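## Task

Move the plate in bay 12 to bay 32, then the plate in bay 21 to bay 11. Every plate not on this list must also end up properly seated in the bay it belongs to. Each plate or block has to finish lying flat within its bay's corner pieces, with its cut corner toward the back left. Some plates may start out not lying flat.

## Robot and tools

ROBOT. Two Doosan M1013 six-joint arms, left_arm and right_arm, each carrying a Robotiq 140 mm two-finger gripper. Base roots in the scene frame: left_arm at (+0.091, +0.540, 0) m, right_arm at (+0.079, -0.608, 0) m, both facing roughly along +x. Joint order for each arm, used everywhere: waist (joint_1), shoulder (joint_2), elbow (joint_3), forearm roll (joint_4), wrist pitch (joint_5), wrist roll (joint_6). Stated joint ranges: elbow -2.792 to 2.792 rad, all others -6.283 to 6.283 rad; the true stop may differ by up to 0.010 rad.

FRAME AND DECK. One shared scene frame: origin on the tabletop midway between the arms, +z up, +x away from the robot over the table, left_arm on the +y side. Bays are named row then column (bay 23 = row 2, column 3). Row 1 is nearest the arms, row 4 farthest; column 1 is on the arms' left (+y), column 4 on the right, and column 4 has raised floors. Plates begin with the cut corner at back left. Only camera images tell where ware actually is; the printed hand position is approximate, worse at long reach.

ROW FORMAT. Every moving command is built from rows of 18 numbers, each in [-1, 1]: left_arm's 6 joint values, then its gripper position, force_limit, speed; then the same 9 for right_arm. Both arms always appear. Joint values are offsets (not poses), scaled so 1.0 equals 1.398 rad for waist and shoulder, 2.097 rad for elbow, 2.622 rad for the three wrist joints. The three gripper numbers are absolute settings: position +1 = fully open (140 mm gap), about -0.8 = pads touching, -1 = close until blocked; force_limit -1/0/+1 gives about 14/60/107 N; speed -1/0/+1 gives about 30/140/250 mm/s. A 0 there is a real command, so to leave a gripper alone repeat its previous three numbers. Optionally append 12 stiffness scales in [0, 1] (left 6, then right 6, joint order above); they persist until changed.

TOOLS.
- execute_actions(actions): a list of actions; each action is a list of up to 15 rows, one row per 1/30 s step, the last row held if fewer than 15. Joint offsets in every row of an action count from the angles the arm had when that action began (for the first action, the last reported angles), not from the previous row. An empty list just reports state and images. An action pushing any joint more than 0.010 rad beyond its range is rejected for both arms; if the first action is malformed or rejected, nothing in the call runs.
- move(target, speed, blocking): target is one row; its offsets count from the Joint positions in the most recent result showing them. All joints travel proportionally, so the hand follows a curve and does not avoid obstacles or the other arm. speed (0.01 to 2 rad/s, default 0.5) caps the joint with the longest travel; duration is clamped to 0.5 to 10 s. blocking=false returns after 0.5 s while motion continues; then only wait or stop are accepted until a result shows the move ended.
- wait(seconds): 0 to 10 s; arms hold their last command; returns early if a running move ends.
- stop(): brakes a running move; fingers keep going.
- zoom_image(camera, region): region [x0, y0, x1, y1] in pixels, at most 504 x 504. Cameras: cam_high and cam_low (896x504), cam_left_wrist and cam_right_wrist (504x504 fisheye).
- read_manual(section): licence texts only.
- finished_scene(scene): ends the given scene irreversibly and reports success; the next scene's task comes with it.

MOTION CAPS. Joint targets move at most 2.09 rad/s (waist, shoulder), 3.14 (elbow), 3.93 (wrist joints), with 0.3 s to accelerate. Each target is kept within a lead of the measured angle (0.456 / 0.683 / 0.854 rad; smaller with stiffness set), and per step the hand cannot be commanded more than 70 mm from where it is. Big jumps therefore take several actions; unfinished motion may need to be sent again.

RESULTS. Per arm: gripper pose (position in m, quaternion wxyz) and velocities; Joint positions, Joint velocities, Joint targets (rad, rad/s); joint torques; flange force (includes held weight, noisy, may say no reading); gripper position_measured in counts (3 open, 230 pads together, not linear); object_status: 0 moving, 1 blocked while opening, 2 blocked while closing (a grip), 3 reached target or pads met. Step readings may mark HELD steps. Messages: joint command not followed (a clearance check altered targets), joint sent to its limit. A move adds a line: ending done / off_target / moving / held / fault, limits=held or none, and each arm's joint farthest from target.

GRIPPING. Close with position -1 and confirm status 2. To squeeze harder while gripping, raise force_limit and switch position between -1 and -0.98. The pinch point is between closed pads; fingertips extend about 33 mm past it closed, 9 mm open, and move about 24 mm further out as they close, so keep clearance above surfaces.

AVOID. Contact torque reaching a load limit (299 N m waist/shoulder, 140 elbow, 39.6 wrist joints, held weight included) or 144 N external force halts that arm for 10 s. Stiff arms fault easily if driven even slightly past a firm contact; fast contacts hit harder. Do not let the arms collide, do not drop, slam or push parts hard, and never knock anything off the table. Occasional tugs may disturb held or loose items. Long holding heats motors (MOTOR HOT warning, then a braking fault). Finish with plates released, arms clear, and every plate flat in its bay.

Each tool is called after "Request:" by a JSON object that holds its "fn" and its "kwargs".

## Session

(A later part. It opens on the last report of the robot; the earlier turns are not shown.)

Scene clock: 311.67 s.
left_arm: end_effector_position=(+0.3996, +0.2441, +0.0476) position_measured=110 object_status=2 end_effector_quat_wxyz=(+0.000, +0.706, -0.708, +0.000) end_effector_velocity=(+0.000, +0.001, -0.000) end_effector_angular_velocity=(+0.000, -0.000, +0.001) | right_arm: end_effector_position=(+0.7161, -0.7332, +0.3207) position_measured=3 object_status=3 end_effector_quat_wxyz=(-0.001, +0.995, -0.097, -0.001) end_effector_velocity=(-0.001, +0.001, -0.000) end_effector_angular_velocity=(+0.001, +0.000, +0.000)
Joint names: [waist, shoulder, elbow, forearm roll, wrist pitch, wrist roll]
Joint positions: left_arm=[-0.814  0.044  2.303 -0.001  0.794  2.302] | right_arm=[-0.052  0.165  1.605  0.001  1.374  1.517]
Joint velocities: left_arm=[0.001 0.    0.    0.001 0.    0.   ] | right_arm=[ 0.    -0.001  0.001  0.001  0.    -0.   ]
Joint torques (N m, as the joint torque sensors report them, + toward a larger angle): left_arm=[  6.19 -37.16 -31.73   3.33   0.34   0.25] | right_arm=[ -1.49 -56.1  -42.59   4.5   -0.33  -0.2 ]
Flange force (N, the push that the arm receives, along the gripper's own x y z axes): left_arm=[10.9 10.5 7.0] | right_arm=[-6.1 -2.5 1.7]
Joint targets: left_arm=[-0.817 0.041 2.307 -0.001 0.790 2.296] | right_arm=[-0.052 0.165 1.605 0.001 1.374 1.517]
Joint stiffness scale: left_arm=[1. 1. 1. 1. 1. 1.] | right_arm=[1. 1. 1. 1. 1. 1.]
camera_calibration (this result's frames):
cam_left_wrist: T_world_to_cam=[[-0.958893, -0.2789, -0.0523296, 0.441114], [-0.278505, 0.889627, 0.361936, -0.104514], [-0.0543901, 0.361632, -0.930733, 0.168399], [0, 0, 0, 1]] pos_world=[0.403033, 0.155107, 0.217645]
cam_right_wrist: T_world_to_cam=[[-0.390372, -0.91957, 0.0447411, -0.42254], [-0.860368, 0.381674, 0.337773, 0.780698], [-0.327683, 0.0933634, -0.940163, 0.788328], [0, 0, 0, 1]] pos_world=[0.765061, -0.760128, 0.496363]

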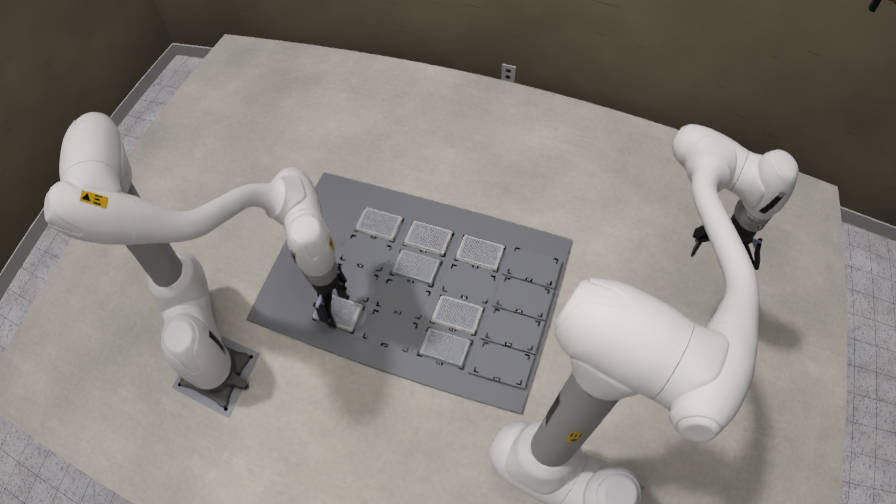

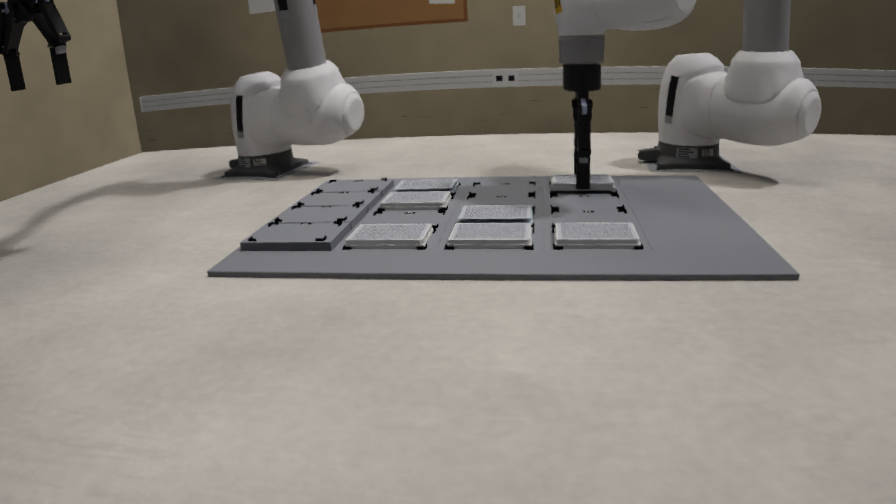

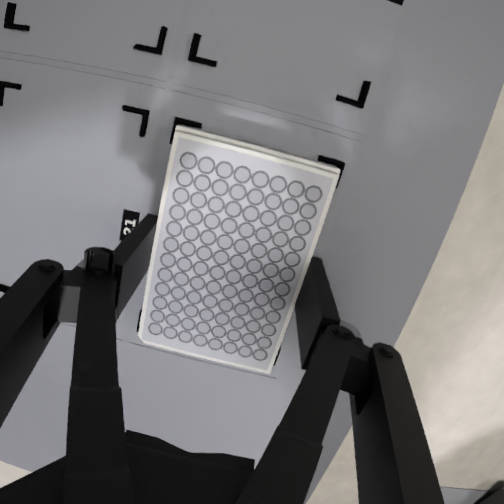

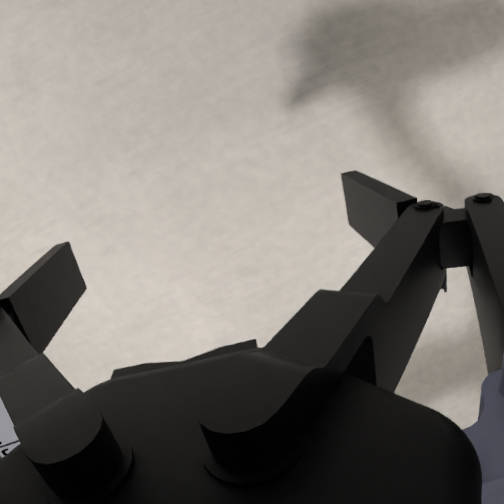

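Request:
{"fn": "execute_actions", "kwargs": {"actions": [[[0,0.0022,0.0023,0,-0.0008,0,-1,0.2,-0.7,0,0,0,0,0,0,1,0,0],[0,0.0031,0.0026,0,-0.0016,0,-1,0.2,-0.7,0,0,0,0,0,0,1,0,0],[0,0.004,0.003,0,-0.0025,0,-1,0.2,-0.7,0,0,0,0,0,0,1,0,0],[0,0.0049,0.0033,0,-0.0033,0,-1,0.2,-0.7,0,0,0,0,0,0,1,0,0],[0,0.0058,0.0037,0,-0.0041,0,-1,0.2,-0.7,0,0,0,0,0,0,1,0,0],[0,0.0067,0.004,0,-0.005,0,-1,0.2,-0.7,0,0,0,0,0,0,1,0,0],[0,0.0076,0.0043,0,-0.0058,0,-1,0.2,-0.7,0,0,0,0,0,0,1,0,0],[0,0.0085,0.0047,0,-0.0066,0,-1,0.2,-0.7,0,0,0,0,0,0,1,0,0],[0,0.00944,0.005,0,-0.00748,0,-1,0.2,-0.7,0,0,0,0,0,0,1,0,0]]]}}

Request:
{"fn": "wait", "kwargs": {"seconds": 0.2}}

Request:
{"fn": "zoom_image", "kwargs": {"camera": "cam_left_wrist", "region": [160, 100, 360, 200]}}

Scene clock: 327.87 s.
left_arm: end_effector_position=(+0.3992, +0.2445, +0.0414) position_measured=110 object_status=2 end_effector_quat_wxyz=(+0.000, +0.706, -0.708, -0.000) end_effector_velocity=(+0.001, -0.000, -0.004) end_effector_angular_velocity=(-0.001, -0.001, +0.001) | right_arm: end_effector_position=(+0.7161, -0.7332, +0.3207) position_measured=3 object_status=3 end_effector_quat_wxyz=(-0.001, +0.995, -0.097, -0.001) end_effector_velocity=(+0.001, +0.000, +0.000) end_effector_angular_velocity=(-0.001, -0.001, +0.001)
Joint names: [waist, shoulder, elbow, forearm roll, wrist pitch, wrist roll]
Joint positions: left_arm=[-0.814  0.053  2.309 -0.001  0.78   2.302] | right_arm=[-0.052  0.165  1.605  0.001  1.374  1.517]
Joint velocities: left_arm=[ 0.001  0.006  0.003  0.    -0.011  0.   ] | right_arm=[ 0.001  0.001 -0.001 -0.001 -0.     0.   ]
Joint torques (N m, as the joint torque sensors report them, + toward a larger angle): left_arm=[  7.3  -34.49 -31.45   3.07   0.78   0.25] | right_arm=[ -1.64 -55.17 -42.15   4.55  -0.35  -0.03]
Flange force (N, the push that the arm receives, along the gripper's own x y z axes): left_arm=[8.5 16.4 2.7] | right_arm=[-6.2 -2.7 0.5]
Joint targets: left_arm=[-0.814 0.058 2.314 -0.001 0.774 2.302] | right_arm=[-0.052 0.165 1.605 0.001 1.374 1.517]
Joint stiffness scale: left_arm=[1. 1. 1. 1. 1. 1.] | right_arm=[1. 1. 1. 1. 1. 1.]
Step readings (joint positions):
0: left_arm=[-0.814 0.044 2.303 -0.001 0.794 2.302] | right_arm=[-0.052 0.165 1.605 0.001 1.374 1.517]
1: left_arm=[-0.814 0.044 2.303 -0.001 0.794 2.302] | right_arm=[-0.052 0.165 1.605 0.001 1.374 1.517]
2: left_arm=[-0.814 0.044 2.303 -0.001 0.794 2.302] | right_arm=[-0.052 0.165 1.605 0.001 1.374 1.517]
4: left_arm=[-0.814 0.045 2.304 -0.001 0.793 2.302] | right_arm=[-0.052 0.165 1.605 0.001 1.374 1.517]
8: left_arm=[-0.814 0.049 2.306 -0.001 0.787 2.302] | right_arm=[-0.052 0.165 1.605 0.001 1.374 1.517]
15: Joint positions above
camera_calibration (this result's frames):
cam_left_wrist: T_world_to_cam=[[-0.95891, -0.278887, -0.0520969, 0.440549], [-0.278381, 0.889469, 0.36242, -0.102758], [-0.0547358, 0.362031, -0.930558, 0.162464], [0, 0, 0, 1]] pos_world=[0.402733, 0.155446, 0.211375]
cam_right_wrist: T_world_to_cam=[[-0.390372, -0.91957, 0.0447411, -0.42254], [-0.860369, 0.381674, 0.337773, 0.780698], [-0.327683, 0.0933633, -0.940164, 0.788328], [0, 0, 0, 1]] pos_world=[0.765061, -0.760128, 0.496363]

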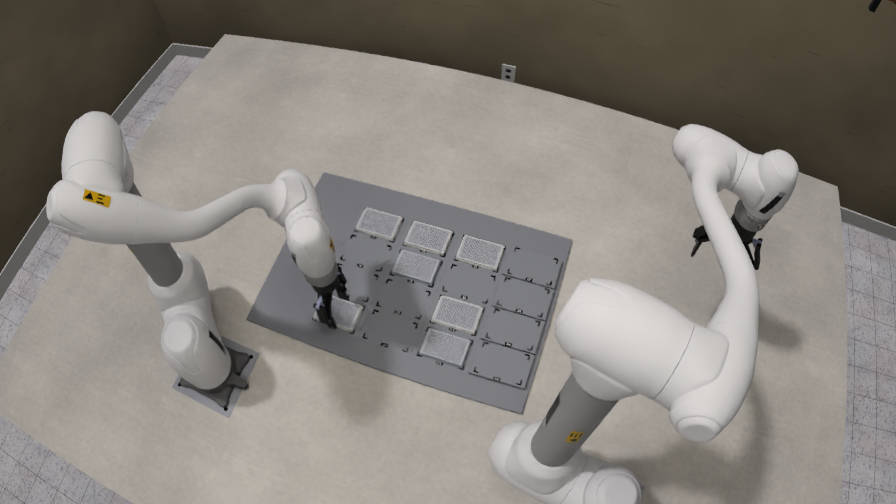

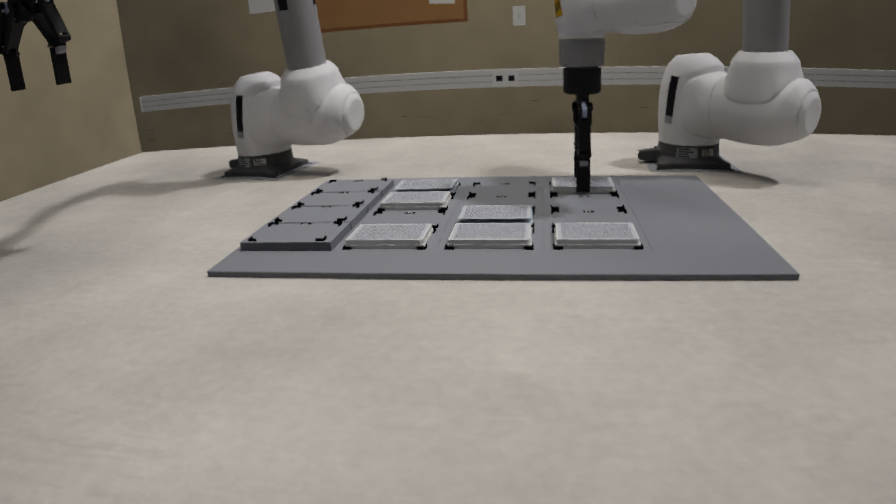

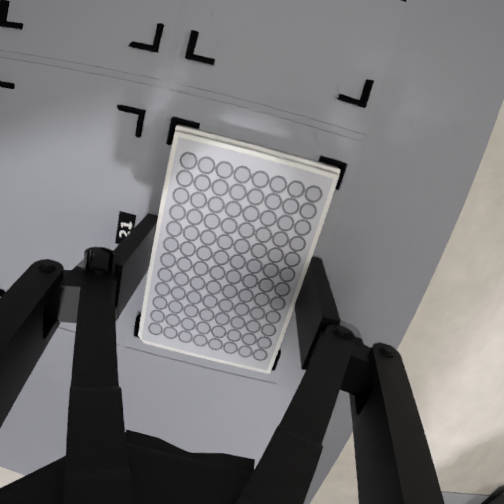

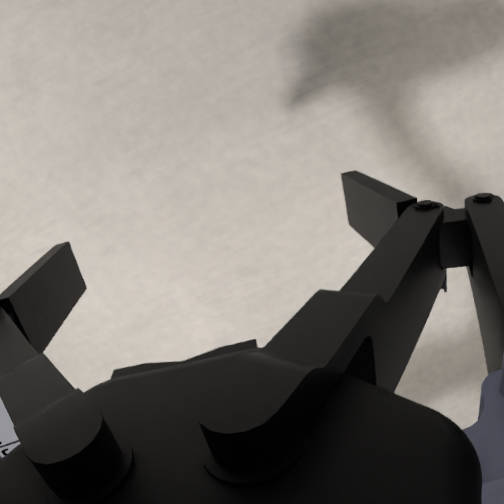

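Scene clock: 328.07 s.
left_arm: end_effector_position=(+0.3993, +0.2445, +0.0411) position_measured=110 object_status=2 end_effector_quat_wxyz=(+0.000, +0.706, -0.708, -0.000) end_effector_velocity=(+0.000, -0.001, +0.000) end_effector_angular_velocity=(-0.001, -0.001, -0.002) | right_arm: end_effector_position=(+0.7161, -0.7332, +0.3207) position_measured=3 object_status=3 end_effector_quat_wxyz=(-0.001, +0.995, -0.097, -0.001) end_effector_velocity=(-0.001, -0.000, -0.001) end_effector_angular_velocity=(+0.001, +0.002, -0.001)
Joint names: [waist, shoulder, elbow, forearm roll, wrist pitch, wrist roll]
Joint positions: left_arm=[-0.814  0.054  2.309 -0.001  0.779  2.302] | right_arm=[-0.052  0.165  1.605  0.001  1.374  1.517]
Joint velocities: left_arm=[-0.002  0.001 -0.001  0.    -0.002 -0.   ] | right_arm=[-0.001 -0.     0.003  0.    -0.    -0.   ]
Joint torques (N m, as the joint torque sensors report them, + toward a larger angle): left_arm=[  6.81 -36.08 -30.52   3.12   0.24   0.22] | right_arm=[ -2.32 -55.13 -42.66   4.52  -0.18   0.02]
Flange force (N, the push that the arm receives, along the gripper's own x y z axes): left_arm=[11.4 12.6 3.6] | right_arm=[-7.7 -3.5 2.0]
Joint targets: left_arm=[-0.814 0.058 2.314 -0.001 0.774 2.302] | right_arm=[-0.052 0.165 1.605 0.001 1.374 1.517]
Joint stiffness scale: left_arm=[1. 1. 1. 1. 1. 1.] | right_arm=[1. 1. 1. 1. 1. 1.]
wait: 0.20 s; at rest by 0.17 s
camera_calibration (this result's frames):
cam_left_wrist: T_world_to_cam=[[-0.958903, -0.278896, -0.0521823, 0.440567], [-0.27843, 0.889522, 0.362253, -0.102578], [-0.0546134, 0.361894, -0.930618, 0.162198], [0, 0, 0, 1]] pos_world=[0.402758, 0.155419, 0.211093]
cam_right_wrist: T_world_to_cam=[[-0.390372, -0.91957, 0.0447411, -0.42254], [-0.860369, 0.381674, 0.337773, 0.780698], [-0.327683, 0.0933634, -0.940163, 0.788328], [0, 0, 0, 1]] pos_world=[0.765061, -0.760128, 0.496363]

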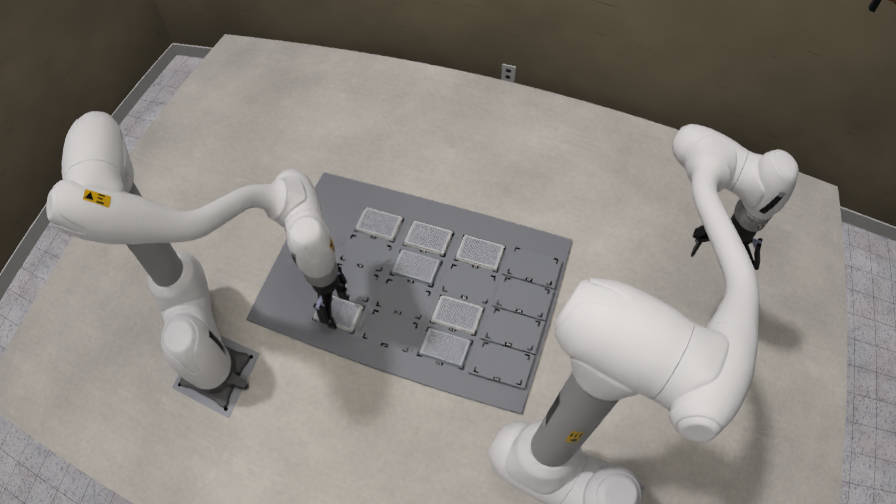

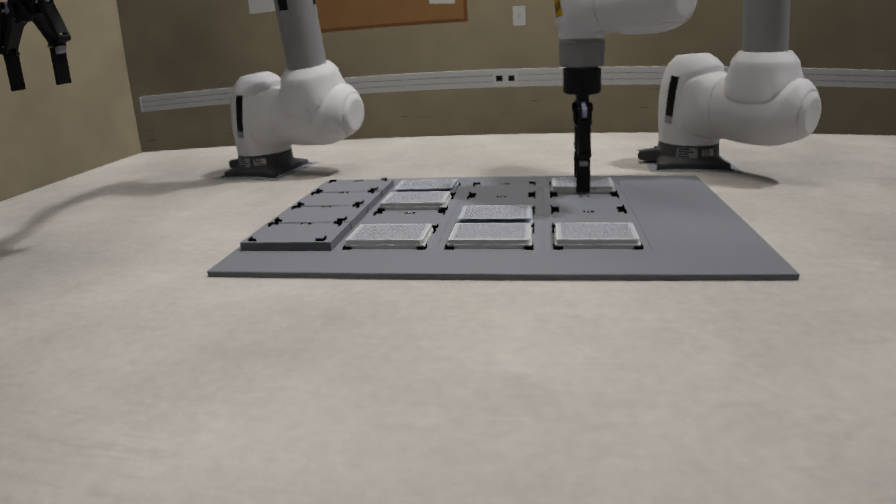

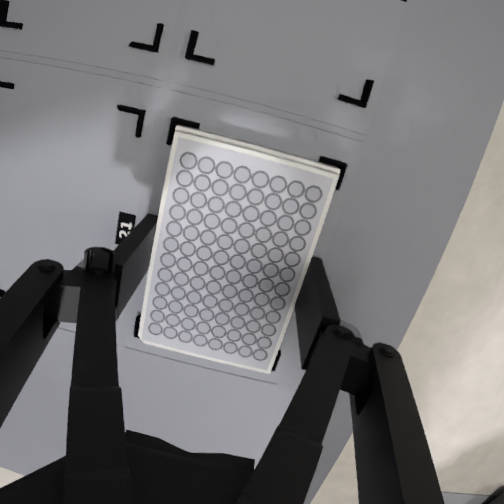

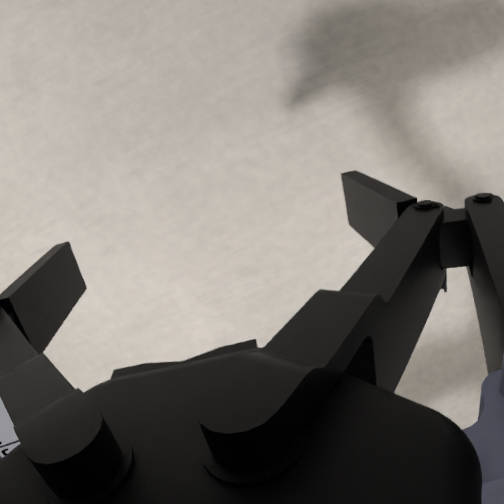

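Region (160, 100, 360, 200) of cam_left_wrist's 504x504 image, scaled by 2.520, with more detail than that image has.

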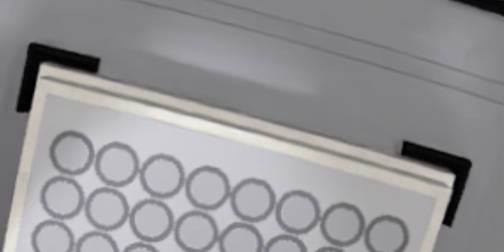

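Request:
{"fn": "execute_actions", "kwargs": {"actions": [[[0,0,0,0,0,0,0.44,0.2,-0.5,0,0,0,0,0,0,1,0,0]],[[0,-0.0029,-0.0013,0,0.0024,0,0.44,0.2,-0.5,0,0,0,0,0,0,1,0,0],[0,-0.0059,-0.0026,0,0.0048,0,0.44,0.2,-0.5,0,0,0,0,0,0,1,0,0],[0,-0.0088,-0.0039,0,0.0072,0,0.44,0.2,-0.5,0,0,0,0,0,0,1,0,0],[0,-0.0117,-0.0052,0,0.0097,0,0.44,0.2,-0.5,0,0,0,0,0,0,1,0,0],[0,-0.0147,-0.0065,0,0.0121,0,0.44,0.2,-0.5,0,0,0,0,0,0,1,0,0],[0,-0.0176,-0.0078,0,0.0145,0,0.44,0.2,-0.5,0,0,0,0,0,0,1,0,0]]]}}

Request:
{"fn": "zoom_image", "kwargs": {"camera": "cam_left_wrist", "region": [130, 110, 370, 380]}}

Scene clock: 337.03 s.
left_arm: end_effector_position=(+0.3992, +0.2445, +0.0545) position_measured=73 object_status=3 end_effector_quat_wxyz=(+0.000, +0.706, -0.708, -0.000) end_effector_velocity=(-0.000, +0.001, +0.004) end_effector_angular_velocity=(+0.002, +0.001, -0.000) | right_arm: end_effector_position=(+0.7161, -0.7332, +0.3207) position_measured=3 object_status=3 end_effector_quat_wxyz=(-0.001, +0.995, -0.097, -0.001) end_effector_velocity=(-0.002, -0.000, -0.000) end_effector_angular_velocity=(-0.000, +0.001, -0.001)
Joint names: [waist, shoulder, elbow, forearm roll, wrist pitch, wrist roll]
Joint positions: left_arm=[-0.814  0.033  2.297 -0.001  0.811  2.302] | right_arm=[-0.052  0.165  1.605  0.001  1.374  1.517]
Joint velocities: left_arm=[-0.    -0.005 -0.003  0.     0.011 -0.   ] | right_arm=[-0.001 -0.002  0.003 -0.    -0.     0.   ]
Joint torques (N m, as the joint torque sensors report them, + toward a larger angle): left_arm=[  6.54 -35.32 -30.66   3.32   0.32   0.23] | right_arm=[ -1.01 -55.75 -42.95   4.58  -0.17  -0.05]
Flange force (N, the push that the arm receives, along the gripper's own x y z axes): left_arm=[12.3 10.3 4.3] | right_arm=[-7.7 -1.6 2.5]
Flange force at the end of the 1st action (N, along the gripper's axes at the end of the call): left_arm=[10.5 13.3 4.7] | right_arm=[-3.5 -3.8 1.3]
Joint targets: left_arm=[-0.814 0.029 2.293 -0.001 0.816 2.302] | right_arm=[-0.052 0.165 1.605 0.001 1.374 1.517]
Joint stiffness scale: left_arm=[1. 1. 1. 1. 1. 1.] | right_arm=[1. 1. 1. 1. 1. 1.]
Step readings (joint positions; steps 1 to 15: 1st action; 16 to 30: 2nd action):
0: left_arm=[-0.814 0.054 2.309 -0.001 0.778 2.302] | right_arm=[-0.052 0.165 1.605 0.001 1.374 1.517]
1: left_arm=[-0.814 0.054 2.309 -0.001 0.778 2.302] | right_arm=[-0.052 0.165 1.605 0.001 1.374 1.517]
2: left_arm=[-0.814 0.054 2.309 -0.001 0.778 2.302] | right_arm=[-0.052 0.165 1.605 0.001 1.374 1.517]
4: left_arm=[-0.814 0.054 2.309 -0.001 0.778 2.302] | right_arm=[-0.052 0.165 1.605 0.001 1.374 1.517]
8: left_arm=[-0.814 0.054 2.309 -0.001 0.778 2.302] | right_arm=[-0.052 0.165 1.605 0.001 1.374 1.517]
15: left_arm=[-0.814 0.054 2.309 -0.001 0.778 2.302] | right_arm=[-0.052 0.165 1.605 0.001 1.374 1.517]
16: left_arm=[-0.814 0.054 2.309 -0.001 0.778 2.302] | right_arm=[-0.052 0.165 1.605 0.001 1.374 1.517]
17: left_arm=[-0.814 0.054 2.309 -0.001 0.779 2.302] | right_arm=[-0.052 0.165 1.605 0.001 1.374 1.517]
19: left_arm=[-0.814 0.050 2.308 -0.001 0.785 2.302] | right_arm=[-0.052 0.165 1.605 0.001 1.374 1.517]
23: left_arm=[-0.814 0.039 2.301 -0.001 0.803 2.302] | right_arm=[-0.052 0.165 1.605 0.001 1.374 1.517]
30: Joint positions above
camera_calibration (this result's frames):
cam_left_wrist: T_world_to_cam=[[-0.958921, -0.278861, -0.0520277, 0.44121], [-0.278327, 0.889451, 0.362507, -0.107545], [-0.054813, 0.362096, -0.930528, 0.174668], [0, 0, 0, 1]] pos_world=[0.402727, 0.155446, 0.224474]

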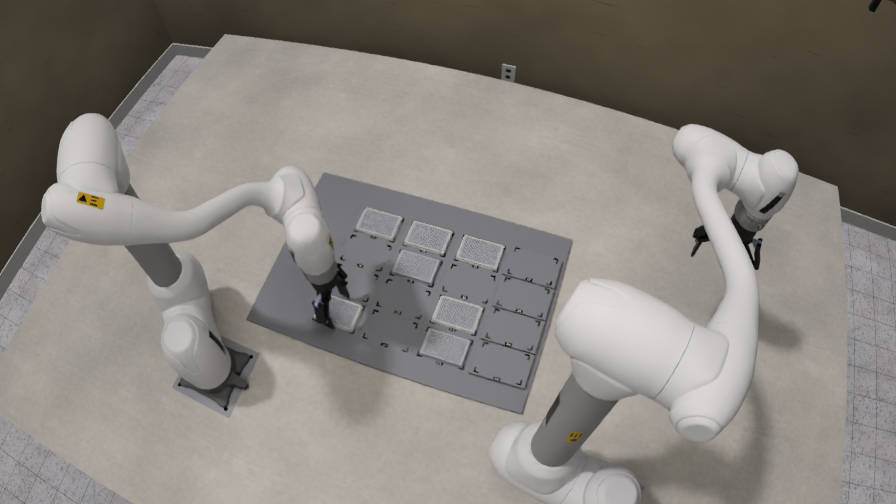

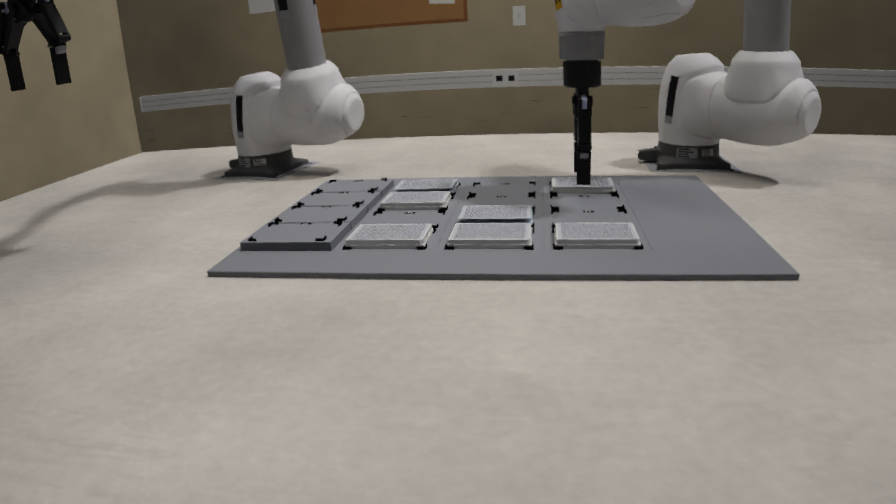

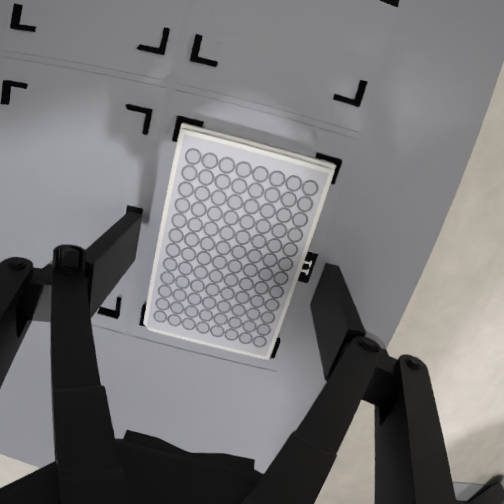

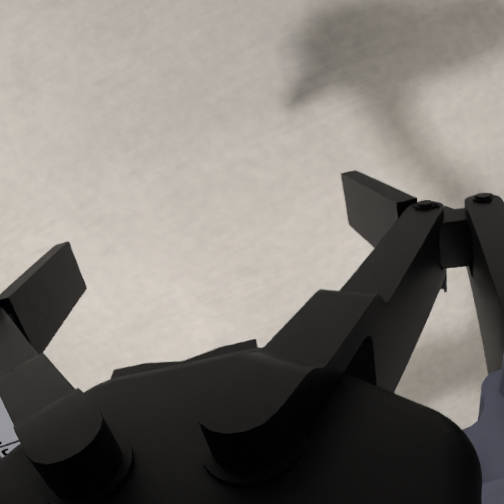

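Region (130, 110, 370, 380) of cam_left_wrist's 504x504 image, scaled by 1.867, with more detail than that image has.

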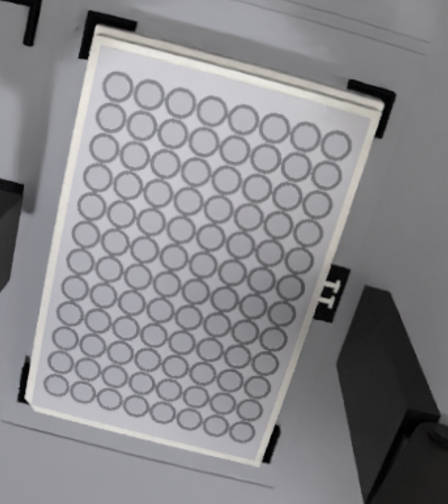

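Request:
{"fn": "zoom_image", "kwargs": {"camera": "cam_low", "region": [335, 215, 445, 255]}}

Request:
{"fn": "zoom_image", "kwargs": {"camera": "cam_low", "region": [438, 200, 548, 255]}}

Request:
{"fn": "zoom_image", "kwargs": {"camera": "cam_low", "region": [542, 215, 652, 255]}}

Request:
{"fn": "zoom_image", "kwargs": {"camera": "cam_low", "region": [365, 172, 475, 220]}}

Region (335, 215, 445, 255) of cam_low's 896x504 image, scaled by 4.582, with more detail than that image has; it fills the top 183 rows of this view, and the rest is white.

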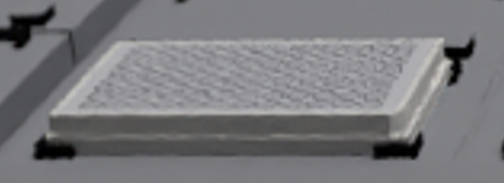

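Region (438, 200, 548, 255) of cam_low's 896x504 image, scaled by 4.582, with more detail than that image has.

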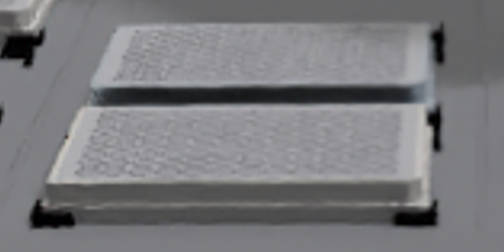

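Region (542, 215, 652, 255) of cam_low's 896x504 image, scaled by 4.582, with more detail than that image has; it fills the top 183 rows of this view, and the rest is white.

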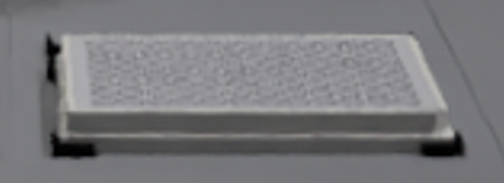

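Region (365, 172, 475, 220) of cam_low's 896x504 image, scaled by 4.582, with more detail than that image has; it fills the top 220 rows of this view, and the rest is white.

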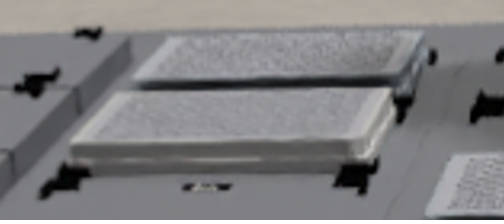

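Request:
{"fn": "move", "kwargs": {"target": [0.0674,0.2773,-0.4473,0,0.2101,0.03616,0.44,0.2,-0.5,0,0,0,0,0,0,1,0,0], "speed": 0.75}}

Request:
{"fn": "zoom_image", "kwargs": {"camera": "cam_left_wrist", "region": [150, 0, 350, 220]}}

Request:
{"fn": "zoom_image", "kwargs": {"camera": "cam_left_wrist", "region": [120, 170, 340, 420]}}

Request:
{"fn": "zoom_image", "kwargs": {"camera": "cam_left_wrist", "region": [320, 40, 504, 260]}}

Scene clock: 366.93 s.
left_arm: end_effector_position=(+0.6975, +0.0190, +0.2700) position_measured=73 object_status=3 end_effector_quat_wxyz=(+0.001, +0.707, -0.707, +0.001) end_effector_velocity=(+0.000, +0.000, +0.000) end_effector_angular_velocity=(+0.001, +0.001, +0.000) | right_arm: end_effector_position=(+0.7161, -0.7332, +0.3207) position_measured=3 object_status=3 end_effector_quat_wxyz=(-0.001, +0.995, -0.097, -0.001) end_effector_velocity=(-0.000, +0.001, -0.000) end_effector_angular_velocity=(+0.002, -0.000, -0.001)
Joint names: [waist, shoulder, elbow, forearm roll, wrist pitch, wrist roll]
Joint positions: left_arm=[-0.723  0.417  1.364 -0.001  1.358  2.391] | right_arm=[-0.052  0.165  1.605  0.001  1.374  1.517]
Joint velocities: left_arm=[ 0.001  0.001 -0.002 -0.     0.002  0.   ] | right_arm=[-0.    -0.001  0.001  0.002 -0.    -0.   ]
Joint torques (N m, as the joint torque sensors report them, + toward a larger angle): left_arm=[  6.75 -87.41 -43.47   4.36   0.41   0.33] | right_arm=[ -2.31 -54.48 -42.94   4.58  -0.42  -0.05]
Flange force (N, the push that the arm receives, along the gripper's own x y z axes): left_arm=[6.7 5.4 6.2] | right_arm=[-9.4 -3.8 1.3]
Joint targets: left_arm=[-0.720 0.421 1.359 -0.001 1.362 2.397] | right_arm=[-0.052 0.165 1.605 0.001 1.374 1.517]
Joint stiffness scale: left_arm=[1. 1. 1. 1. 1. 1.] | right_arm=[1. 1. 1. 1. 1. 1.]
move: done; limits=none; left_arm: farthest joint: the wrist roll, 0.006 radians from its target (0.095 radians at the start); right_arm: farthest joint: the waist, 0.000 radians from its target (0.000 radians at the start)
camera_calibration (this result's frames):
cam_left_wrist: T_world_to_cam=[[-0.958062, -0.281562, -0.053293, 0.675362], [-0.281462, 0.889666, 0.359547, 0.100897], [-0.053822, 0.359469, -0.931604, 0.472889], [0, 0, 0, 1]] pos_world=[0.700889, -0.0695973, 0.44026]
cam_right_wrist: T_world_to_cam=[[-0.390372, -0.919569, 0.0447413, -0.42254], [-0.860368, 0.381674, 0.337773, 0.780698], [-0.327683, 0.0933632, -0.940163, 0.788328], [0, 0, 0, 1]] pos_world=[0.765061, -0.760128, 0.496363]

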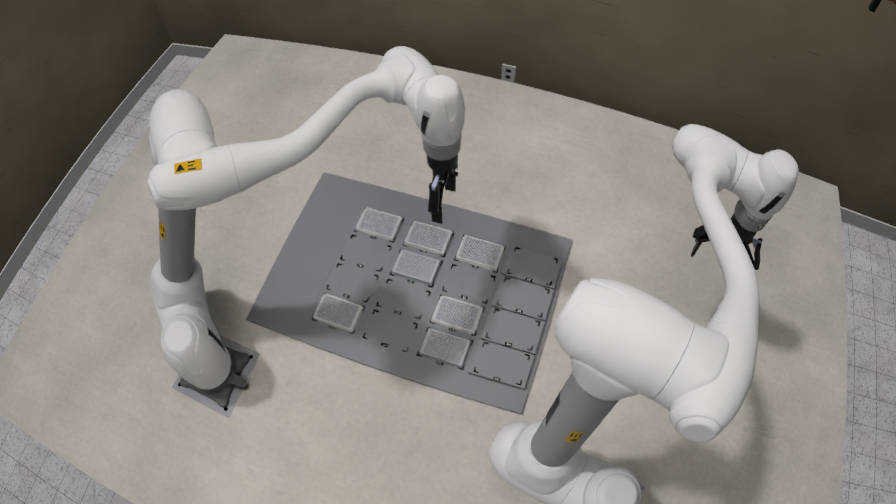

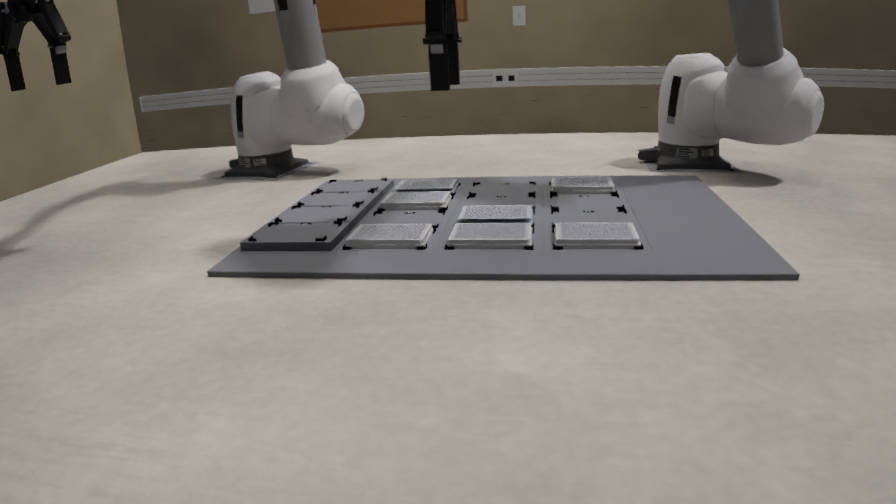

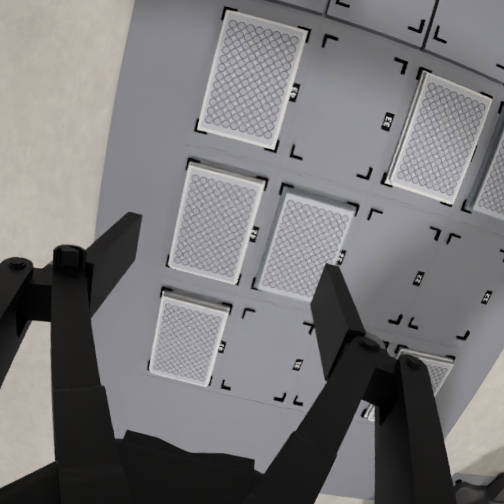

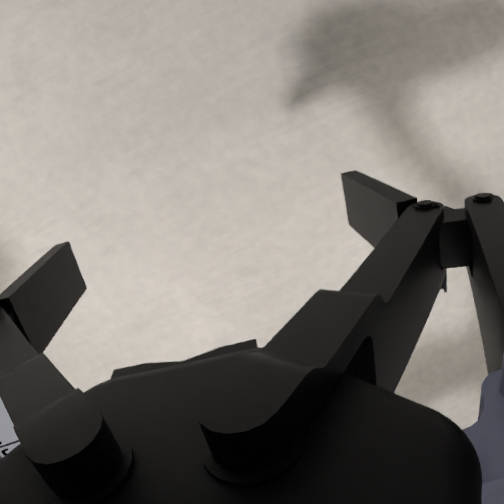

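Region (150, 0, 350, 220) of cam_left_wrist's 504x504 image, scaled by 2.291, with more detail than that image has; it fills the left 458 columns of this view, and the rest is white.

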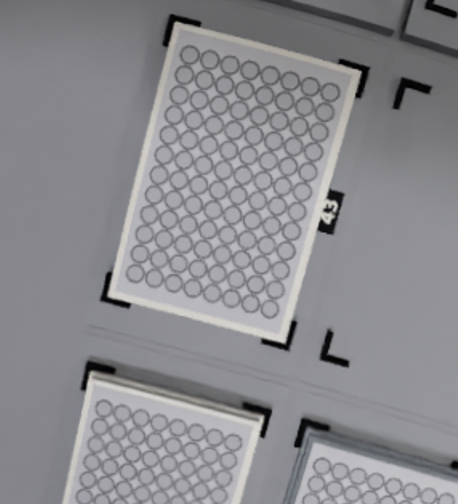

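Region (120, 170, 340, 420) of cam_left_wrist's 504x504 image, scaled by 2.016, with more detail than that image has; it fills the left 444 columns of this view, and the rest is white.

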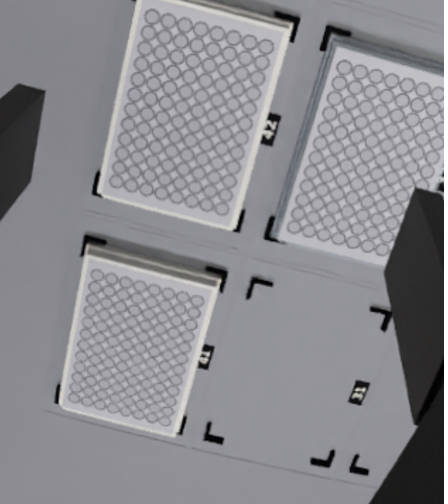

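Region (320, 40, 504, 260) of cam_left_wrist's 504x504 image, scaled by 2.291, with more detail than that image has; it fills the left 422 columns of this view, and the rest is white.

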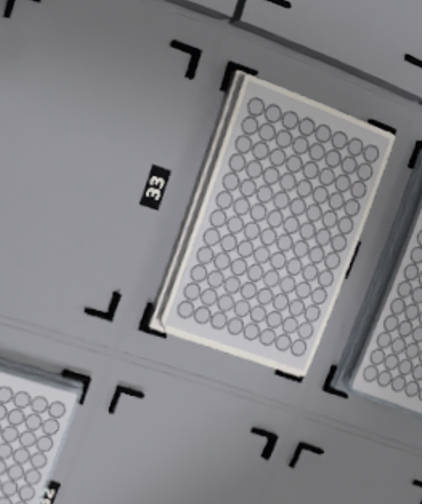

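Both moves are done, every plate checks out as seated, and the arm is clear.

Request:
{"fn": "finished_scene", "kwargs": {"scene": 2}}

The scene is finished: the task was done.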